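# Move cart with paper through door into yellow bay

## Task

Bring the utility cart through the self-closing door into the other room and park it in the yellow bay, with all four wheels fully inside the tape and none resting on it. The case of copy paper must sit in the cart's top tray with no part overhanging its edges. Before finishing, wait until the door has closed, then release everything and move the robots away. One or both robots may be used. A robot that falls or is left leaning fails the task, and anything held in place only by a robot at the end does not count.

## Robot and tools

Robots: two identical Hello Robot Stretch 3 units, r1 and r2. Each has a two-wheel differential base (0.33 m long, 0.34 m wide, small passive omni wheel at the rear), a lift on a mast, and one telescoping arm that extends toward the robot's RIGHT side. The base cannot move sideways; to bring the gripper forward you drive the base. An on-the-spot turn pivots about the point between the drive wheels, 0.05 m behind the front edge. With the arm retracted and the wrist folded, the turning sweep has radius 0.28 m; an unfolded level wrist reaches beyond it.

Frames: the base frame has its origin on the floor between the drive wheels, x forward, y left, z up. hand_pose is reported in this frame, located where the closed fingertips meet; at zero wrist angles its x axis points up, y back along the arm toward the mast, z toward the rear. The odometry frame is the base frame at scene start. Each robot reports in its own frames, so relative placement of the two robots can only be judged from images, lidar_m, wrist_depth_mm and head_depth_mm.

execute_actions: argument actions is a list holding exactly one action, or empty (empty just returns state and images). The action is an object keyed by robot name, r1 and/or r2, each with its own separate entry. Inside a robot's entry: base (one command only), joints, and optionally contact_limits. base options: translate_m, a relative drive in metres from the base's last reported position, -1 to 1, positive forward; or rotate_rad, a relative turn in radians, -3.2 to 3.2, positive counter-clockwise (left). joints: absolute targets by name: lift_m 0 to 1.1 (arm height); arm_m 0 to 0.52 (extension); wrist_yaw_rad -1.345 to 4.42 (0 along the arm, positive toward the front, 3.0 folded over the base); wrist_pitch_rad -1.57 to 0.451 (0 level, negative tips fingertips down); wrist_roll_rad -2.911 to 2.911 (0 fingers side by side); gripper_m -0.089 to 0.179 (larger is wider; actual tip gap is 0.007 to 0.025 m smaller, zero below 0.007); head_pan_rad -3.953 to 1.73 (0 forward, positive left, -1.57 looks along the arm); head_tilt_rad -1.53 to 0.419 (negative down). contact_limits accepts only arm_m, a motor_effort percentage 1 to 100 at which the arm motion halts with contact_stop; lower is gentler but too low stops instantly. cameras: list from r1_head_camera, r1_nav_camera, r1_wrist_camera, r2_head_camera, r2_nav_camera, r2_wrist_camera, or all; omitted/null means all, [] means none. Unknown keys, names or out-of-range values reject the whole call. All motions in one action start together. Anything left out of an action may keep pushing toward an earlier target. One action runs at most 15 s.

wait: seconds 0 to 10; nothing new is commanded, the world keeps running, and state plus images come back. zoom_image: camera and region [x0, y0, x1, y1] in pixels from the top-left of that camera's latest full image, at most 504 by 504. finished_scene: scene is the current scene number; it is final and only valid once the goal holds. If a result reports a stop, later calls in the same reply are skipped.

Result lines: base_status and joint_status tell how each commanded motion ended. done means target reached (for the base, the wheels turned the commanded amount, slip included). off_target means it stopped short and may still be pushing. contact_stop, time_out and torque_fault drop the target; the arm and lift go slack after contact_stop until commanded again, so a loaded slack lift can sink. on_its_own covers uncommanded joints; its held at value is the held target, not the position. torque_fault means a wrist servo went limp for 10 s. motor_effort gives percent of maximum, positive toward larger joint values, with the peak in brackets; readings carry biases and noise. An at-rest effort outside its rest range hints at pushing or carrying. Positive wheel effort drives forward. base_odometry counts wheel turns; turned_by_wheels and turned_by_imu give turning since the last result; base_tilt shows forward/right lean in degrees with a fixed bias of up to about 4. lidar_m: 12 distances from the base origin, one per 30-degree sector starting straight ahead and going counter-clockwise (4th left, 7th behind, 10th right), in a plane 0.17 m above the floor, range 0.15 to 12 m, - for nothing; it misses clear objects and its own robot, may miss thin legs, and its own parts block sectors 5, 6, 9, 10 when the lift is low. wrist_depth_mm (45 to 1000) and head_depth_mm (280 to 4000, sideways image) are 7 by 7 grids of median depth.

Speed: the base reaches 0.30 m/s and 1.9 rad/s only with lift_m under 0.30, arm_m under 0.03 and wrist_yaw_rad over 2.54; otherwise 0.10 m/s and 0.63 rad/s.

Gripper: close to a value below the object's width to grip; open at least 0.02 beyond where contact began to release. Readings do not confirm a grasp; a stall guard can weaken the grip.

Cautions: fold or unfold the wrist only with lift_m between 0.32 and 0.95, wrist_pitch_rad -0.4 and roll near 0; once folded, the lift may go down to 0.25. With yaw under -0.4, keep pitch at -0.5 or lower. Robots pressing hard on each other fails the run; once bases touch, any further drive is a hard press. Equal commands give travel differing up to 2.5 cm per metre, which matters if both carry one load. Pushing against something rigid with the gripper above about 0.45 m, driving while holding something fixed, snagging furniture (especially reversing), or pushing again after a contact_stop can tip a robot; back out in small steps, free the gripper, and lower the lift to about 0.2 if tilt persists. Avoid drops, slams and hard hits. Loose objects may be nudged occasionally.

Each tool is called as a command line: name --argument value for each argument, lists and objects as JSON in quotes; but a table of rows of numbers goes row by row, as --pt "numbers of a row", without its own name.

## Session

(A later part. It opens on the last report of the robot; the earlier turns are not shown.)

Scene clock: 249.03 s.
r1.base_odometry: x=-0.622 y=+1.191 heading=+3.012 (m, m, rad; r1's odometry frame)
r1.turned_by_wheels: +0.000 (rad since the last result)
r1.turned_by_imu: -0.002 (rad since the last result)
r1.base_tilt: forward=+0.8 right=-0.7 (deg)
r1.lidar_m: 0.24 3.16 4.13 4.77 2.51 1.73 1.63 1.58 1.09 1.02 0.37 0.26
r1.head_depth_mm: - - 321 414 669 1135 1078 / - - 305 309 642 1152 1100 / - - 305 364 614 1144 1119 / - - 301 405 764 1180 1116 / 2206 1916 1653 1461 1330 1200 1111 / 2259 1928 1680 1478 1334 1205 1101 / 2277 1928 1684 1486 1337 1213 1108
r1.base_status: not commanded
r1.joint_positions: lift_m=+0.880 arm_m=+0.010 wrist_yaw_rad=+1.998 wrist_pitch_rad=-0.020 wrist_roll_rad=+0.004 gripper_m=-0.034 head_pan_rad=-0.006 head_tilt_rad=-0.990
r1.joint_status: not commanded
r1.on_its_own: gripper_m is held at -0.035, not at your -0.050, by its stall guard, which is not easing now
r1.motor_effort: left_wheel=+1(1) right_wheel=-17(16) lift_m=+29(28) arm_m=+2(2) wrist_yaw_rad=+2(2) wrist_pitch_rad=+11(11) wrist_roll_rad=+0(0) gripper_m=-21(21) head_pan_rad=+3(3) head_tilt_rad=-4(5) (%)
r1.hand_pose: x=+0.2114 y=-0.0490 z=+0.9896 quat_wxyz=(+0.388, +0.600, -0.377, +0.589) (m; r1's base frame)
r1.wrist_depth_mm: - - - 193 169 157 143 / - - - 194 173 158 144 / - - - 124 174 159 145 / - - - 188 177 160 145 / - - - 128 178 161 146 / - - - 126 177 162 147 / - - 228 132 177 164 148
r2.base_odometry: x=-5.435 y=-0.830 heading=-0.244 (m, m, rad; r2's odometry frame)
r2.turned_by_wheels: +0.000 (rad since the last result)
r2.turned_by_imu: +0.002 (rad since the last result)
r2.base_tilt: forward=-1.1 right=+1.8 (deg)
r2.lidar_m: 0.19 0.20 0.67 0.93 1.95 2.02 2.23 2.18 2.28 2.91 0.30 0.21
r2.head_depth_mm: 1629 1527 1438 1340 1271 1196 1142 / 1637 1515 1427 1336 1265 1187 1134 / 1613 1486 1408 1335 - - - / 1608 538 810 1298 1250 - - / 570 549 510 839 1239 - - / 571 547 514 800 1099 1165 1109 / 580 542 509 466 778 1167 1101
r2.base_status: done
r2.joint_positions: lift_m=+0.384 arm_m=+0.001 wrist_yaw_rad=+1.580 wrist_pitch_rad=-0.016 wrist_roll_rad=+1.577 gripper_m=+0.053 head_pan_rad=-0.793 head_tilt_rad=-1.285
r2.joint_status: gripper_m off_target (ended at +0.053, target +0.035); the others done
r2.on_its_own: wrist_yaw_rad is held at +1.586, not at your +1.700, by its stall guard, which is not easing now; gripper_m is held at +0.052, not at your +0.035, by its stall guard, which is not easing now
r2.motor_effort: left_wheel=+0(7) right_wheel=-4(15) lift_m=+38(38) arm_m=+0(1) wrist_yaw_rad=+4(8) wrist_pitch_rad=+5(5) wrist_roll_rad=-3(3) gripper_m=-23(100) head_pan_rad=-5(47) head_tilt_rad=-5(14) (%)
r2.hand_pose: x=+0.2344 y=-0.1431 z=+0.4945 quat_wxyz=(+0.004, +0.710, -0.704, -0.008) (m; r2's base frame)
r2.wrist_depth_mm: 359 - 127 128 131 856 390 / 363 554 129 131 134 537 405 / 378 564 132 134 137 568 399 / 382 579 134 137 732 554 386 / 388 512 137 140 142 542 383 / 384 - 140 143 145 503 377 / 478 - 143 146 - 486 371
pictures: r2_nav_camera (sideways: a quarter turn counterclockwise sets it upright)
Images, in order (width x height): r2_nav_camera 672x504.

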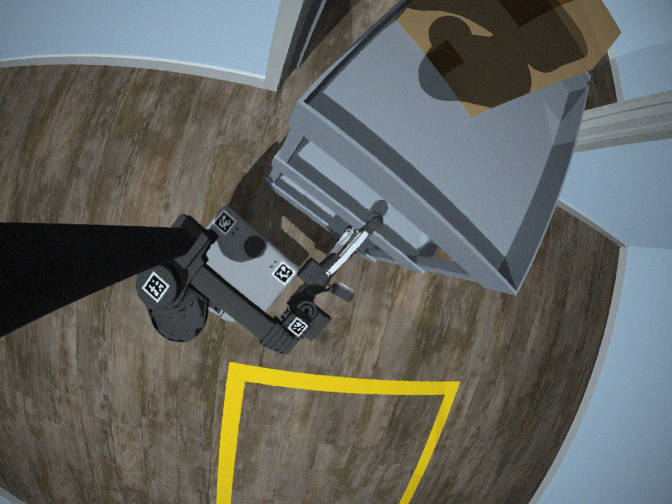

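execute_actions --actions '[{"r2":{"base":{"rotate_rad":0.75},"joints":{"arm_m":0.17,"wrist_yaw_rad":1.4}}}]' --cameras '[]'

execute_actions --actions '[{"r2":{"base":{"translate_m":-0.6}}}]' --cameras '["r2_nav_camera"]'

Scene clock: 259.80 s.
r1.base_odometry: x=-0.622 y=+1.191 heading=+3.012 (m, m, rad; r1's odometry frame)
r1.turned_by_wheels: +0.000 (rad since the last result)
r1.turned_by_imu: -0.001 (rad since the last result)
r1.base_tilt: forward=+0.7 right=-0.8 (deg)
r1.lidar_m: 0.24 3.17 4.13 4.73 2.51 1.73 1.63 1.57 1.08 1.02 0.37 0.26
r1.head_depth_mm: - - 321 414 670 1135 1081 / - - 305 309 643 1151 1094 / - - 305 364 614 1146 1116 / - - 301 406 765 1177 1120 / 2191 1900 1662 1467 1329 1198 1112 / 2260 1925 1677 1484 1330 1202 1102 / 2289 1949 1679 1480 1328 1210 1110
r1.base_status: not commanded
r1.joint_positions: lift_m=+0.880 arm_m=+0.010 wrist_yaw_rad=+1.998 wrist_pitch_rad=-0.020 wrist_roll_rad=+0.004 gripper_m=-0.034 head_pan_rad=-0.006 head_tilt_rad=-0.990
r1.joint_status: not commanded
r1.on_its_own: gripper_m is held at -0.035, not at your -0.050, by its stall guard, which is not easing now
r1.motor_effort: left_wheel=+1(1) right_wheel=-17(16) lift_m=+29(28) arm_m=+2(2) wrist_yaw_rad=+2(2) wrist_pitch_rad=+11(12) wrist_roll_rad=+0(0) gripper_m=-20(20) head_pan_rad=+4(3) head_tilt_rad=-4(4) (%)
r1.hand_pose: x=+0.2114 y=-0.0490 z=+0.9896 quat_wxyz=(+0.388, +0.600, -0.377, +0.589) (m; r1's base frame)
r1.wrist_depth_mm: - - - 193 170 156 143 / - - - 194 172 158 144 / - - - 124 175 159 145 / - - - 188 177 160 146 / - - - 128 178 161 146 / - - - 127 177 162 147 / - - 227 132 178 163 149
r2.base_odometry: x=-5.435 y=-0.830 heading=+0.506 (m, m, rad; r2's odometry frame)
r2.turned_by_wheels: +0.750 (rad since the last result)
r2.turned_by_imu: +0.592 (rad since the last result)
r2.base_tilt: forward=-1.1 right=+1.7 (deg)
r2.lidar_m: 0.65 0.71 1.05 1.92 2.07 2.19 2.16 2.31 2.87 1.83 0.34 0.30
r2.head_depth_mm: 571 687 1432 1361 1258 1201 1144 / 604 576 1068 1341 1278 1187 1135 / 599 563 894 1305 1265 - - / 594 554 875 1295 1267 - - / 583 552 856 1157 1244 - - / 575 548 531 1287 1226 1174 1106 / 569 549 1357 1302 1231 1164 1096
r2.base_status: done
r2.joint_positions: lift_m=+0.384 arm_m=+0.169 wrist_yaw_rad=+1.410 wrist_pitch_rad=-0.013 wrist_roll_rad=+1.559 gripper_m=+0.053 head_pan_rad=-0.793 head_tilt_rad=-1.285
r2.joint_status: all done
r2.on_its_own: gripper_m is held at +0.052, not at your +0.035, by its stall guard, which is not easing now
r2.motor_effort: left_wheel=-5(17) right_wheel=+5(21) lift_m=+38(38) arm_m=+7(12) wrist_yaw_rad=-6(33) wrist_pitch_rad=+4(5) wrist_roll_rad=+4(5) gripper_m=-22(23) head_pan_rad=-4(5) head_tilt_rad=-5(6) (%)
r2.hand_pose: x=+0.2313 y=-0.3552 z=+0.4953 quat_wxyz=(+0.009, +0.648, -0.761, -0.001) (m; r2's base frame)
r2.wrist_depth_mm: 355 525 107 107 109 577 419 / 361 539 112 114 115 599 411 / 371 564 119 120 122 572 394 / 382 581 125 127 130 553 396 / 393 520 134 135 138 533 381 / 382 697 142 144 146 505 371 / 583 627 153 155 747 463 368
pictures: none
No camera images: the call's "cameras" was empty. Leave "cameras" out to get every camera's image.

Scene clock: 266.97 s.
r1.base_odometry: x=-0.622 y=+1.191 heading=+3.012 (m, m, rad; r1's odometry frame)
r1.turned_by_wheels: +0.000 (rad since the last result)
r1.turned_by_imu: -0.002 (rad since the last result)
r1.base_tilt: forward=+0.8 right=-0.8 (deg)
r1.lidar_m: 0.24 3.17 4.08 4.75 2.52 1.72 1.63 1.58 1.08 1.02 0.37 0.26
r1.head_depth_mm: - - 321 414 671 1133 1078 / - - 305 309 642 1152 1100 / - - 305 364 613 1146 1116 / - - 301 406 764 1182 1122 / 2213 1906 1674 1479 1318 1201 1111 / 2266 1917 1674 1477 1334 1202 1099 / 2287 1941 1686 1494 1339 1210 1107
r1.base_status: not commanded
r1.joint_positions: lift_m=+0.880 arm_m=+0.010 wrist_yaw_rad=+1.998 wrist_pitch_rad=-0.020 wrist_roll_rad=+0.004 gripper_m=-0.034 head_pan_rad=-0.006 head_tilt_rad=-0.990
r1.joint_status: not commanded
r1.on_its_own: gripper_m is held at -0.035, not at your -0.050, by its stall guard, which is not easing now
r1.motor_effort: left_wheel=+1(1) right_wheel=-16(16) lift_m=+28(28) arm_m=+2(2) wrist_yaw_rad=+2(2) wrist_pitch_rad=+11(11) wrist_roll_rad=+0(0) gripper_m=-20(20) head_pan_rad=+4(4) head_tilt_rad=-4(4) (%)
r1.hand_pose: x=+0.2114 y=-0.0490 z=+0.9896 quat_wxyz=(+0.388, +0.600, -0.377, +0.589) (m; r1's base frame)
r1.wrist_depth_mm: - - - 193 170 157 143 / - - - 195 173 158 143 / - - - 124 176 158 145 / - - - 189 177 160 146 / - - - 128 178 160 147 / - - - 127 178 162 147 / - - 227 132 178 163 148
r2.base_odometry: x=-5.960 y=-1.121 heading=+0.506 (m, m, rad; r2's odometry frame)
r2.turned_by_wheels: +0.000 (rad since the last result)
r2.turned_by_imu: +0.004 (rad since the last result)
r2.base_tilt: forward=-0.9 right=+1.8 (deg)
r2.lidar_m: 0.24 1.34 2.01 1.99 2.01 1.59 1.56 1.68 2.51 2.75 0.15 0.16
r2.head_depth_mm: 1635 1519 1430 1348 1265 1202 1148 / 595 1518 1423 1344 1277 1184 1138 / 594 563 1389 1319 1261 - - / 594 555 521 817 1264 - - / 591 550 517 501 1226 - - / 585 547 514 812 1230 1176 1115 / 450 528 511 1067 1220 1172 1102
r2.base_status: done
r2.joint_positions: lift_m=+0.384 arm_m=+0.170 wrist_yaw_rad=+1.407 wrist_pitch_rad=-0.012 wrist_roll_rad=+1.567 gripper_m=+0.053 head_pan_rad=-0.793 head_tilt_rad=-1.285
r2.joint_status: not commanded
r2.on_its_own: gripper_m is held at +0.052, not at your +0.035, by its stall guard, which is not easing now
r2.motor_effort: left_wheel=+2(15) right_wheel=-6(28) lift_m=+38(38) arm_m=+0(7) wrist_yaw_rad=-1(21) wrist_pitch_rad=+4(5) wrist_roll_rad=+1(4) gripper_m=-22(23) head_pan_rad=-5(4) head_tilt_rad=-6(5) (%)
r2.hand_pose: x=+0.2311 y=-0.3566 z=+0.4954 quat_wxyz=(+0.006, +0.647, -0.762, -0.004) (m; r2's base frame)
r2.wrist_depth_mm: - - - 180 211 224 221 / 370 - 167 167 - 842 583 / 373 - 156 158 - 834 366 / 382 571 146 149 683 523 389 / 391 509 138 142 147 544 382 / 372 595 131 136 138 502 372 / 450 600 125 129 668 500 370
pictures: r2_nav_camera (sideways: a quarter turn counterclockwise sets it upright)
Images, in order (width x height): r2_nav_camera 672x504.

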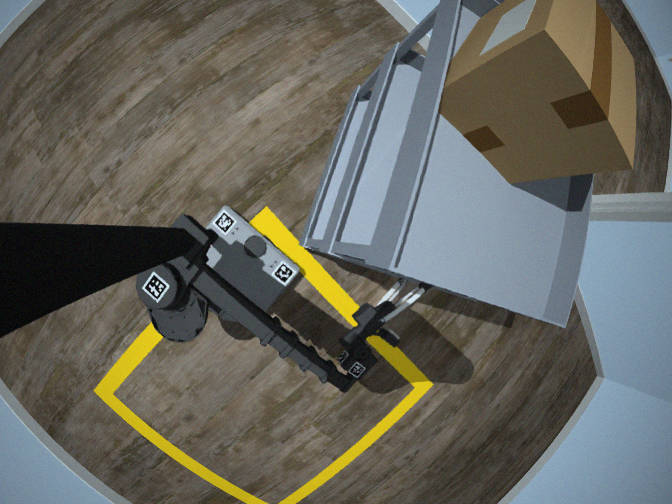

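execute_actions --actions '[{"r2":{"base":{"translate_m":-0.45}},"r1":{"joints":{"gripper_m":0.12,"wrist_yaw_rad":1.9}}}]' --cameras '["r2_nav_camera","r1_nav_camera"]'

Scene clock: 277.37 s.
r1.base_odometry: x=-0.622 y=+1.191 heading=+3.012 (m, m, rad; r1's odometry frame)
r1.turned_by_wheels: +0.000 (rad since the last result)
r1.turned_by_imu: -0.003 (rad since the last result)
r1.base_tilt: forward=+0.7 right=-0.7 (deg)
r1.lidar_m: 3.06 3.17 4.14 4.73 2.51 1.73 1.62 1.58 1.08 1.02 1.02 1.35
r1.head_depth_mm: 2117 1862 1618 1443 1300 1175 1079 / 2192 1871 1629 1446 1302 1182 1099 / 2212 1880 1650 1479 1295 1187 1118 / 2215 1894 1656 1490 1313 1195 1121 / 2247 1919 1664 1464 1324 1196 1114 / 2269 1932 1678 1488 1327 1209 1105 / 2304 1940 1689 1487 1331 1207 1108
r1.base_status: not commanded
r1.joint_positions: lift_m=+0.880 arm_m=+0.010 wrist_yaw_rad=+1.903 wrist_pitch_rad=-0.019 wrist_roll_rad=+0.004 gripper_m=+0.120 head_pan_rad=-0.006 head_tilt_rad=-0.990
r1.joint_status: all done
r1.motor_effort: left_wheel=+1(6) right_wheel=+0(20) lift_m=+28(28) arm_m=+4(4) wrist_yaw_rad=-2(42) wrist_pitch_rad=+10(11) wrist_roll_rad=+0(0) gripper_m=+0(82) head_pan_rad=+3(3) head_tilt_rad=-4(5) (%)
r1.hand_pose: x=+0.2204 y=-0.0713 z=+0.9900 quat_wxyz=(+0.415, +0.581, -0.405, +0.571) (m; r1's base frame)
r1.wrist_depth_mm: - - - - - - - / - - - - - - - / - - - - - - - / - - - - - - - / - - - - - - - / - - - - - - - / - - - - - - -
r2.base_odometry: x=-6.353 y=-1.340 heading=+0.506 (m, m, rad; r2's odometry frame)
r2.turned_by_wheels: +0.000 (rad since the last result)
r2.turned_by_imu: +0.002 (rad since the last result)
r2.base_tilt: forward=-1.2 right=+1.8 (deg)
r2.lidar_m: 0.15 0.42 2.07 2.04 1.44 1.13 1.12 1.21 1.81 2.71 0.15 -
r2.head_depth_mm: 1636 1530 1427 1358 1259 1200 1146 / 1623 1512 1423 1346 1281 1189 1132 / 579 1468 1403 1315 1267 - - / 584 555 521 834 1263 - - / 585 552 518 487 1215 - - / 585 547 516 489 1214 1173 1109 / 579 533 509 490 1225 1167 1102
r2.base_status: done
r2.joint_positions: lift_m=+0.384 arm_m=+0.170 wrist_yaw_rad=+1.621 wrist_pitch_rad=-0.012 wrist_roll_rad=+1.562 gripper_m=+0.053 head_pan_rad=-0.793 head_tilt_rad=-1.285
r2.joint_status: not commanded
r2.on_its_own: wrist_yaw_rad is held at +1.610, not at your +1.400, by its stall guard, which is not easing now; gripper_m is held at +0.052, not at your +0.035, by its stall guard, which is not easing now
r2.motor_effort: left_wheel=+2(14) right_wheel=-5(19) lift_m=+37(38) arm_m=+1(0) wrist_yaw_rad=-7(29) wrist_pitch_rad=+3(4) wrist_roll_rad=+3(4) gripper_m=-23(23) head_pan_rad=-5(4) head_tilt_rad=-5(5) (%)
r2.hand_pose: x=+0.2342 y=-0.3020 z=+0.4954 quat_wxyz=(+0.008, +0.725, -0.689, -0.001) (m; r2's base frame)
r2.wrist_depth_mm: - - 167 167 216 756 218 / 361 - 157 161 - 836 556 / 373 619 151 155 - 783 385 / 378 566 143 147 673 538 395 / 391 515 138 141 146 538 383 / 384 622 133 137 141 504 377 / 449 597 128 132 705 490 370
pictures: r1_nav_camera (sideways: a quarter turn counterclockwise sets it upright), r2_nav_camera (sideways: a quarter turn counterclockwise sets it upright)
Images, in order (width x height): r1_nav_camera 672x504, r2_nav_camera 672x504.

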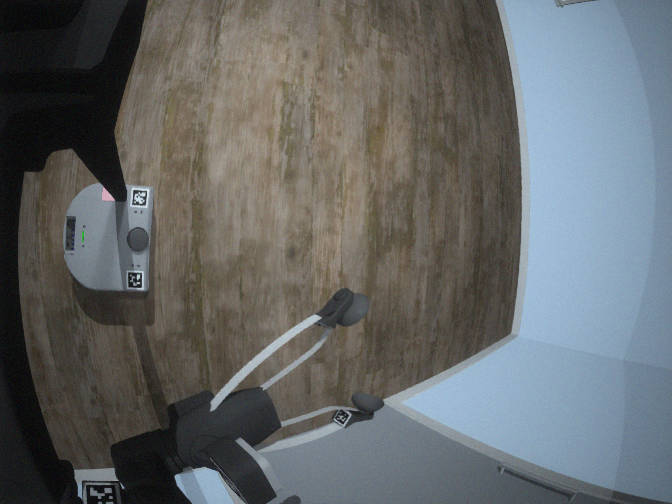

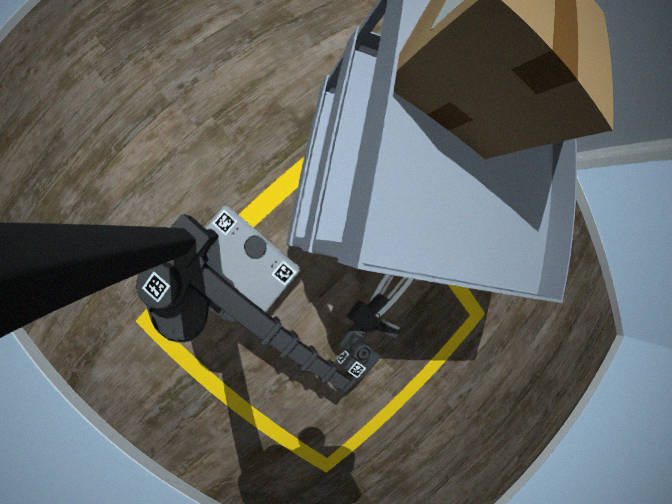

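execute_actions --actions '[{"r2":{"base":{"translate_m":-0.4},"joints":{"arm_m":0.38}}}]' --cameras '["r2_nav_camera"]'

Scene clock: 288.53 s.
r1.base_odometry: x=-0.622 y=+1.191 heading=+3.012 (m, m, rad; r1's odometry frame)
r1.turned_by_wheels: +0.000 (rad since the last result)
r1.turned_by_imu: -0.002 (rad since the last result)
r1.base_tilt: forward=+0.7 right=-0.8 (deg)
r1.lidar_m: 3.05 3.17 4.11 4.76 2.50 1.73 1.63 1.58 1.09 1.02 1.03 1.34
r1.head_depth_mm: 2127 1851 1622 1442 1298 1181 1079 / 2184 1875 1634 1445 1307 1179 1098 / 2200 1889 1640 1482 1293 1191 1111 / 2231 1909 1656 1492 1319 1198 1124 / 2230 1911 1655 1478 1321 1204 1113 / 2280 1910 1666 1486 1335 1205 1100 / 2299 1922 1688 1493 1335 1207 1107
r1.base_status: not commanded
r1.joint_positions: lift_m=+0.880 arm_m=+0.010 wrist_yaw_rad=+1.903 wrist_pitch_rad=-0.019 wrist_roll_rad=+0.004 gripper_m=+0.120 head_pan_rad=-0.006 head_tilt_rad=-0.990
r1.joint_status: not commanded
r1.motor_effort: left_wheel=+1(1) right_wheel=+0(0) lift_m=+28(28) arm_m=+4(4) wrist_yaw_rad=-2(3) wrist_pitch_rad=+10(10) wrist_roll_rad=+0(0) gripper_m=+0(0) head_pan_rad=+2(4) head_tilt_rad=-5(5) (%)
r1.hand_pose: x=+0.2204 y=-0.0713 z=+0.9900 quat_wxyz=(+0.415, +0.581, -0.405, +0.571) (m; r1's base frame)
r1.wrist_depth_mm: - - - - - - - / - - - - - - - / - - - - - - - / - - - - - - - / - - - - - - - / - - - - - - - / - - - - - - -
r2.base_odometry: x=-6.703 y=-1.534 heading=+0.507 (m, m, rad; r2's odometry frame)
r2.turned_by_wheels: +0.000 (rad since the last result)
r2.turned_by_imu: +0.014 (rad since the last result)
r2.base_tilt: forward=-1.3 right=+1.7 (deg)
r2.lidar_m: 0.25 0.41 2.11 1.95 0.93 0.74 0.73 0.79 1.19 0.27 0.22 0.22
r2.head_depth_mm: 577 530 507 1345 1263 1203 1144 / 603 561 527 856 1277 1190 1139 / 600 560 525 847 1272 - - / 593 554 521 838 1269 - - / 430 523 512 836 1246 - - / 312 341 444 828 1234 1171 1107 / - 314 437 817 1223 1166 1109
r2.base_status: done
r2.joint_positions: lift_m=+0.384 arm_m=+0.380 wrist_yaw_rad=+1.695 wrist_pitch_rad=-0.008 wrist_roll_rad=+1.573 gripper_m=+0.056 head_pan_rad=-0.794 head_tilt_rad=-1.286
r2.joint_status: all done
r2.on_its_own: wrist_yaw_rad is held at +1.710, not at your +1.400, by its stall guard, which is not easing now; gripper_m is held at +0.055, not at your +0.035, by its stall guard, which is not easing now
r2.motor_effort: left_wheel=+3(27) right_wheel=-5(25) lift_m=+37(38) arm_m=+2(19) wrist_yaw_rad=+8(58) wrist_pitch_rad=+2(4) wrist_roll_rad=-2(4) gripper_m=-21(23) head_pan_rad=-4(4) head_tilt_rad=-5(6) (%)
r2.hand_pose: x=+0.2327 y=-0.4931 z=+0.4965 quat_wxyz=(+0.003, +0.749, -0.662, -0.003) (m; r2's base frame)
r2.wrist_depth_mm: - - 228 206 233 239 535 / - - - 186 - 755 256 / 368 - 167 168 - 848 360 / 376 - 150 153 - 494 397 / 386 - 138 142 147 543 386 / 372 574 128 131 135 503 373 / 442 576 119 123 675 491 373
pictures: r2_nav_camera (sideways: a quarter turn counterclockwise sets it upright)
Images, in order (width x height): r2_nav_camera 672x504.

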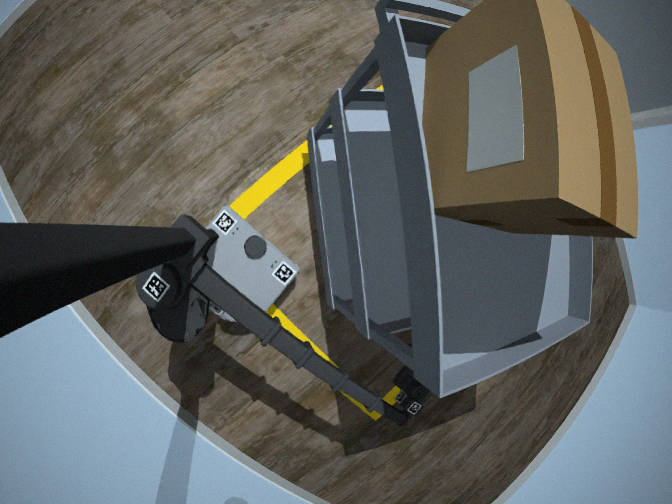

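execute_actions --actions '[{"r2":{"joints":{"arm_m":0.5}}}]' --cameras '["r2_nav_camera"]'

execute_actions --actions '[{"r2":{"joints":{"gripper_m":0.16}}}]' --cameras '[]'

execute_actions --actions '[{"r2":{"base":{"translate_m":-0.3},"joints":{"wrist_yaw_rad":1.3,"head_pan_rad":-0.4,"head_tilt_rad":-1.0}}}]' --cameras '["r2_nav_camera","r2_wrist_camera"]'

Scene clock: 296.17 s.
r1.base_odometry: x=-0.622 y=+1.191 heading=+3.012 (m, m, rad; r1's odometry frame)
r1.turned_by_wheels: +0.000 (rad since the last result)
r1.turned_by_imu: -0.001 (rad since the last result)
r1.base_tilt: forward=+0.7 right=-0.7 (deg)
r1.lidar_m: 3.06 3.15 4.09 4.74 2.51 1.73 1.63 1.58 1.09 1.02 1.03 1.35
r1.head_depth_mm: 2126 1865 1623 1437 1294 1176 1082 / 2197 1877 1630 1452 1298 1175 1098 / 2211 1882 1637 1489 1296 1190 1113 / 2241 1895 1658 1491 1319 1196 1120 / 2246 1905 1667 1480 1323 1205 1112 / 2283 1923 1681 1483 1331 1208 1105 / 2283 1937 1691 1488 1343 1209 1107
r1.base_status: not commanded
r1.joint_positions: lift_m=+0.880 arm_m=+0.010 wrist_yaw_rad=+1.903 wrist_pitch_rad=-0.019 wrist_roll_rad=+0.004 gripper_m=+0.120 head_pan_rad=-0.006 head_tilt_rad=-0.990
r1.joint_status: not commanded
r1.motor_effort: left_wheel=+1(1) right_wheel=+1(1) lift_m=+28(28) arm_m=+4(4) wrist_yaw_rad=-3(2) wrist_pitch_rad=+11(10) wrist_roll_rad=+0(0) gripper_m=+1(1) head_pan_rad=+4(2) head_tilt_rad=-4(4) (%)
r1.hand_pose: x=+0.2204 y=-0.0713 z=+0.9900 quat_wxyz=(+0.415, +0.581, -0.405, +0.571) (m; r1's base frame)
r1.wrist_depth_mm: - - - - - - - / - - - - - - - / - - - - - - - / - - - - - - - / - - - - - - - / - - - - - - - / - - - - - - -
r2.base_odometry: x=-6.703 y=-1.534 heading=+0.506 (m, m, rad; r2's odometry frame)
r2.turned_by_wheels: -0.001 (rad since the last result)
r2.turned_by_imu: +0.005 (rad since the last result)
r2.base_tilt: forward=-1.0 right=+1.6 (deg)
r2.lidar_m: 0.23 2.26 2.11 1.93 0.93 0.74 0.73 0.79 1.21 0.31 0.23 0.22
r2.head_depth_mm: 608 565 546 1322 1249 1202 1139 / 604 565 538 1093 1270 1192 1144 / - 376 529 1083 1272 - - / - 329 446 847 1269 - - / - 330 449 830 1238 - - / - 332 450 817 1223 1168 1110 / - 335 456 730 1221 1164 1107
r2.base_status: not commanded
r2.joint_positions: lift_m=+0.384 arm_m=+0.499 wrist_yaw_rad=+1.760 wrist_pitch_rad=-0.008 wrist_roll_rad=+1.568 gripper_m=+0.056 head_pan_rad=-0.794 head_tilt_rad=-1.286
r2.joint_status: all done
r2.on_its_own: wrist_yaw_rad is held at +1.710, not at your +1.400, by its stall guard, which is still easing; gripper_m is held at +0.055, not at your +0.035, by its stall guard, which is not easing now
r2.motor_effort: left_wheel=-11(32) right_wheel=+11(20) lift_m=+36(37) arm_m=+8(21) wrist_yaw_rad=-30(68) wrist_pitch_rad=+2(3) wrist_roll_rad=+1(4) gripper_m=-22(22) head_pan_rad=-4(4) head_tilt_rad=-5(6) (%)
r2.hand_pose: x=+0.2301 y=-0.5960 z=+0.4965 quat_wxyz=(+0.005, +0.771, -0.637, -0.001) (m; r2's base frame)
r2.wrist_depth_mm: 239 234 238 237 - 847 595 / - - - 203 253 258 263 / 378 - 178 179 - 830 348 / 381 - 155 160 - 788 372 / 385 - 138 143 151 506 386 / 371 576 126 130 135 502 379 / 446 554 116 120 678 491 370
pictures: r2_nav_camera (sideways: a quarter turn counterclockwise sets it upright)
Images, in order (width x height): r2_nav_camera 672x504.

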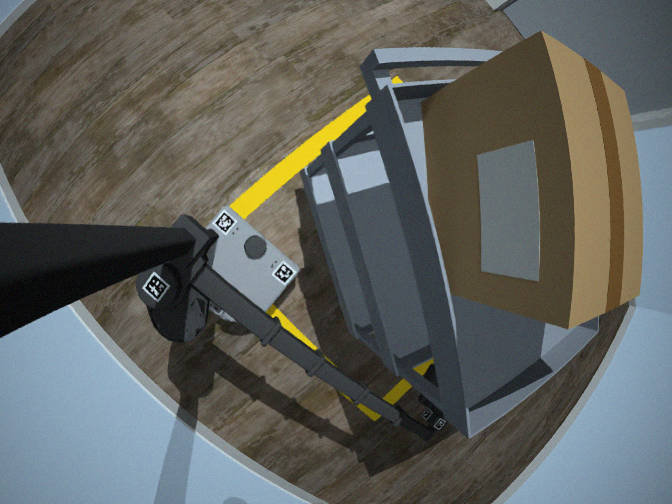

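Scene clock: 297.87 s.
r1.base_odometry: x=-0.622 y=+1.191 heading=+3.012 (m, m, rad; r1's odometry frame)
r1.turned_by_wheels: +0.000 (rad since the last result)
r1.turned_by_imu: +0.000 (rad since the last result)
r1.base_tilt: forward=+0.7 right=-0.7 (deg)
r1.lidar_m: 3.06 3.16 4.13 4.75 2.51 1.72 1.62 1.58 1.09 1.02 1.03 1.35
r1.head_depth_mm: 2142 1847 1619 1448 1305 1173 1080 / 2183 1871 1628 1447 1298 1185 1098 / 2201 1888 1635 1483 1294 1186 1115 / 2229 1900 1661 1483 1319 1193 1119 / 2251 1903 1655 1470 1319 1200 1115 / 2261 1916 1673 1488 1332 1210 1104 / 2277 1937 1685 1498 1335 1213 1109
r1.base_status: not commanded
r1.joint_positions: lift_m=+0.880 arm_m=+0.010 wrist_yaw_rad=+1.903 wrist_pitch_rad=-0.019 wrist_roll_rad=+0.004 gripper_m=+0.120 head_pan_rad=-0.006 head_tilt_rad=-0.990
r1.joint_status: not commanded
r1.motor_effort: left_wheel=+1(1) right_wheel=+0(0) lift_m=+28(28) arm_m=+4(4) wrist_yaw_rad=-2(2) wrist_pitch_rad=+10(10) wrist_roll_rad=+0(0) gripper_m=+0(0) head_pan_rad=+3(3) head_tilt_rad=-4(5) (%)
r1.hand_pose: x=+0.2204 y=-0.0713 z=+0.9900 quat_wxyz=(+0.415, +0.581, -0.405, +0.571) (m; r1's base frame)
r1.wrist_depth_mm: - - - - - - - / - - - - - - - / - - - - - - - / - - - - - - - / - - - - - - - / - - - - - - - / - - - - - - -
r2.base_odometry: x=-6.703 y=-1.534 heading=+0.506 (m, m, rad; r2's odometry frame)
r2.turned_by_wheels: +0.001 (rad since the last result)
r2.turned_by_imu: +0.001 (rad since the last result)
r2.base_tilt: forward=-1.1 right=+1.8 (deg)
r2.lidar_m: 0.23 2.26 2.12 1.92 0.92 0.74 0.73 0.79 1.21 0.31 0.23 0.22
r2.head_depth_mm: 604 567 545 1336 1255 1200 1148 / 600 565 536 1097 1274 1192 1135 / - 372 527 856 1264 - - / - 326 446 843 1276 - - / - 329 446 827 1242 - - / - 331 449 813 1223 1158 1105 / - 332 453 749 1228 1163 1102
r2.base_status: not commanded
r2.joint_positions: lift_m=+0.384 arm_m=+0.500 wrist_yaw_rad=+1.779 wrist_pitch_rad=-0.020 wrist_roll_rad=+1.576 gripper_m=+0.160 head_pan_rad=-0.794 head_tilt_rad=-1.286
r2.joint_status: all done
r2.on_its_own: wrist_yaw_rad is held at +1.778, not at your +1.400, by its stall guard, which is not easing now
r2.motor_effort: left_wheel=-2(12) right_wheel=+0(10) lift_m=+37(37) arm_m=+4(8) wrist_yaw_rad=-2(29) wrist_pitch_rad=+6(7) wrist_roll_rad=-3(3) gripper_m=+1(93) head_pan_rad=-4(5) head_tilt_rad=-6(6) (%)
r2.hand_pose: x=+0.2288 y=-0.5916 z=+0.4935 quat_wxyz=(+0.007, +0.777, -0.630, -0.008) (m; r2's base frame)
r2.wrist_depth_mm: - 233 230 225 249 787 567 / - - 199 195 260 258 260 / - - 168 172 - 801 345 / 378 - 149 155 - 751 379 / - - 134 140 - 480 378 / 420 545 124 128 665 - 371 / 412 521 114 118 671 543 354
pictures: none
No camera images: the call's "cameras" was empty. Leave "cameras" out to get every camera's image.

Scene clock: 301.93 s.
r1.base_odometry: x=-0.622 y=+1.191 heading=+3.012 (m, m, rad; r1's odometry frame)
r1.turned_by_wheels: +0.000 (rad since the last result)
r1.turned_by_imu: -0.001 (rad since the last result)
r1.base_tilt: forward=+0.7 right=-0.7 (deg)
r1.lidar_m: 3.04 3.15 4.12 4.76 2.50 1.73 1.63 1.58 1.09 1.02 1.03 1.34
r1.head_depth_mm: 2103 1857 1635 1438 1300 1184 1079 / 2172 1861 1630 1450 1311 1186 1097 / 2186 1887 1641 1485 1292 1191 1113 / 2232 1888 1645 1495 1319 1195 1118 / 2238 1902 1667 1477 1327 1202 1111 / 2256 1942 1684 1488 1326 1203 1103 / 2298 1930 1685 1497 1338 1211 1105
r1.base_status: not commanded
r1.joint_positions: lift_m=+0.880 arm_m=+0.010 wrist_yaw_rad=+1.903 wrist_pitch_rad=-0.019 wrist_roll_rad=+0.004 gripper_m=+0.120 head_pan_rad=-0.006 head_tilt_rad=-0.990
r1.joint_status: not commanded
r1.motor_effort: left_wheel=+1(1) right_wheel=+1(0) lift_m=+28(28) arm_m=+4(4) wrist_yaw_rad=-2(2) wrist_pitch_rad=+10(11) wrist_roll_rad=+0(0) gripper_m=+0(0) head_pan_rad=+4(3) head_tilt_rad=-4(5) (%)
r1.hand_pose: x=+0.2204 y=-0.0713 z=+0.9900 quat_wxyz=(+0.415, +0.581, -0.405, +0.571) (m; r1's base frame)
r1.wrist_depth_mm: - - - - - - - / - - - - - - - / - - - - - - - / - - - - - - - / - - - - - - - / - - - - - - - / - - - - - - -
r2.base_odometry: x=-6.965 y=-1.680 heading=+0.506 (m, m, rad; r2's odometry frame)
r2.turned_by_wheels: +0.000 (rad since the last result)
r2.turned_by_imu: +0.002 (rad since the last result)
r2.base_tilt: forward=-1.2 right=+1.7 (deg)
r2.lidar_m: 0.50 2.58 2.15 1.14 0.55 0.44 0.43 0.47 0.72 2.62 0.49 0.48
r2.head_depth_mm: 2366 794 638 959 1368 1215 1113 / 2299 780 651 963 1307 1214 1103 / 542 723 644 960 1248 1200 1110 / 436 524 631 968 1275 1193 1129 / 444 536 630 974 1275 1191 1102 / 467 571 647 970 1279 1184 1077 / 493 613 662 1014 1313 1176 1065
r2.base_status: done
r2.joint_positions: lift_m=+0.384 arm_m=+0.500 wrist_yaw_rad=+1.302 wrist_pitch_rad=-0.020 wrist_roll_rad=+1.576 gripper_m=+0.160 head_pan_rad=-0.407 head_tilt_rad=-1.001
r2.joint_status: all done
r2.motor_effort: left_wheel=-2(8) right_wheel=+0(3) lift_m=+37(37) arm_m=+4(4) wrist_yaw_rad=-1(0) wrist_pitch_rad=+6(6) wrist_roll_rad=-3(3) gripper_m=+0(1) head_pan_rad=+5(36) head_tilt_rad=+0(15) (%)
r2.hand_pose: x=+0.2252 y=-0.7124 z=+0.4935 quat_wxyz=(+0.005, +0.606, -0.795, -0.010) (m; r2's base frame)
r2.wrist_depth_mm: - - - - - 832 581 / - - - - - 828 570 / - - - - - 782 561 / - - - - - 767 552 / - - 590 592 - 717 540 / 416 - - - - - 529 / 420 710 - - 778 506 510
pictures: r2_nav_camera (sideways: a quarter turn counterclockwise sets it upright), r2_wrist_camera
Images, in order (width x height): r2_nav_camera 672x504, r2_wrist_camera 644x364.

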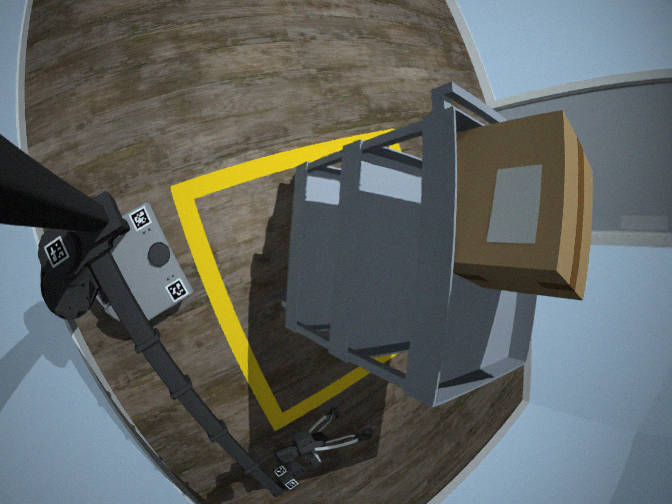

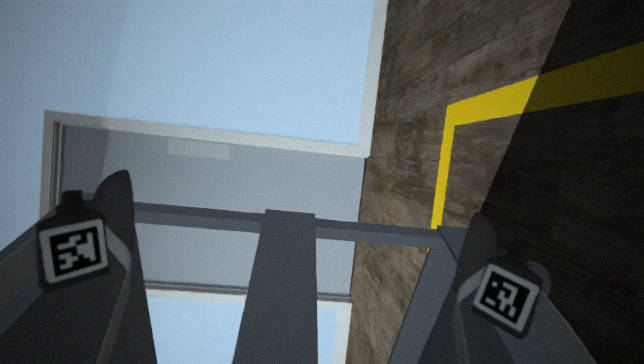

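execute_actions --actions '[{"r2":{"joints":{"wrist_yaw_rad":1.75,"wrist_roll_rad":0,"lift_m":0.0,"arm_m":0.3}}}]' --cameras '["r2_wrist_camera"]'

Scene clock: 312.23 s.
r1.base_odometry: x=-0.622 y=+1.191 heading=+3.012 (m, m, rad; r1's odometry frame)
r1.turned_by_wheels: +0.000 (rad since the last result)
r1.turned_by_imu: -0.002 (rad since the last result)
r1.base_tilt: forward=+0.6 right=-0.7 (deg)
r1.lidar_m: 3.07 3.16 4.11 4.77 2.51 1.73 1.63 1.58 1.08 1.02 1.03 1.35
r1.head_depth_mm: 2130 1853 1626 1447 1300 1178 1082 / 2185 1869 1634 1450 1304 1185 1098 / 2213 1892 1648 1471 1294 1184 1114 / 2214 1883 1658 1487 1319 1196 1120 / 2231 1903 1661 1470 1321 1199 1110 / 2278 1938 1680 1481 1335 1210 1102 / 2304 1931 1679 1490 1346 1213 1106
r1.base_status: not commanded
r1.joint_positions: lift_m=+0.880 arm_m=+0.010 wrist_yaw_rad=+1.903 wrist_pitch_rad=-0.019 wrist_roll_rad=+0.004 gripper_m=+0.120 head_pan_rad=-0.006 head_tilt_rad=-0.990
r1.joint_status: not commanded
r1.motor_effort: left_wheel=+1(1) right_wheel=+0(1) lift_m=+29(28) arm_m=+4(4) wrist_yaw_rad=-2(2) wrist_pitch_rad=+10(10) wrist_roll_rad=+0(0) gripper_m=+0(1) head_pan_rad=+3(3) head_tilt_rad=-4(4) (%)
r1.hand_pose: x=+0.2204 y=-0.0713 z=+0.9900 quat_wxyz=(+0.415, +0.581, -0.405, +0.571) (m; r1's base frame)
r1.wrist_depth_mm: - - - - - - - / - - - - - - - / - - - - - - - / - - - - - - - / - - - - - - - / - - - - - - - / - - - - - - -
r2.base_odometry: x=-6.965 y=-1.680 heading=+0.506 (m, m, rad; r2's odometry frame)
r2.turned_by_wheels: +0.000 (rad since the last result)
r2.turned_by_imu: +0.001 (rad since the last result)
r2.base_tilt: forward=-1.1 right=+1.7 (deg)
r2.lidar_m: 0.50 2.58 2.14 1.15 0.55 0.44 0.43 0.47 0.72 2.62 0.49 0.48
r2.head_depth_mm: 2385 791 637 956 1351 1233 1081 / 2299 787 650 965 1301 1198 1105 / 540 726 645 963 1250 1201 1118 / 436 522 631 972 1266 1203 1127 / 443 537 629 979 1269 1185 1107 / 468 574 647 965 1276 1182 1085 / 493 611 659 1014 1301 1181 1065
r2.base_status: not commanded
r2.joint_positions: lift_m=+0.001 arm_m=+0.300 wrist_yaw_rad=+1.749 wrist_pitch_rad=-0.020 wrist_roll_rad=+0.005 gripper_m=+0.160 head_pan_rad=-0.407 head_tilt_rad=-1.001
r2.joint_status: all done
r2.motor_effort: left_wheel=-2(2) right_wheel=+0(0) lift_m=+9(35) arm_m=-4(4) wrist_yaw_rad=+1(2) wrist_pitch_rad=+6(6) wrist_roll_rad=-2(4) gripper_m=+0(1) head_pan_rad=+4(4) head_tilt_rad=+0(1) (%)
r2.hand_pose: x=+0.2303 y=-0.4002 z=+0.1102 quat_wxyz=(+0.458, +0.548, -0.449, +0.537) (m; r2's base frame)
r2.wrist_depth_mm: - - - 253 191 - - / - 406 298 232 194 299 - / 867 804 328 238 202 343 - / 515 569 608 269 243 755 - / - 375 403 274 450 559 579 / 257 277 297 287 327 - 389 / 219 227 236 249 259 268 299
pictures: r2_wrist_camera
Images, in order (width x height): r2_wrist_camera 644x364.

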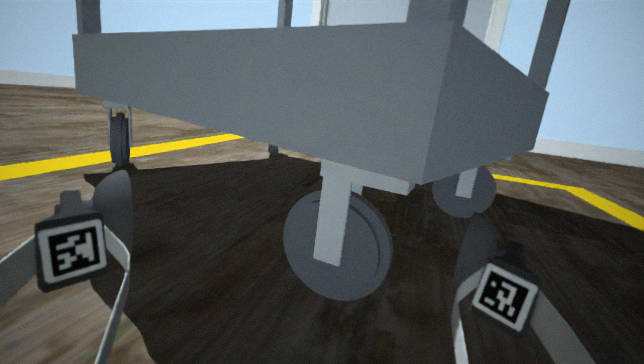

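All appear inside.

finished_scene --scene 2

The scene is finished: the task was done.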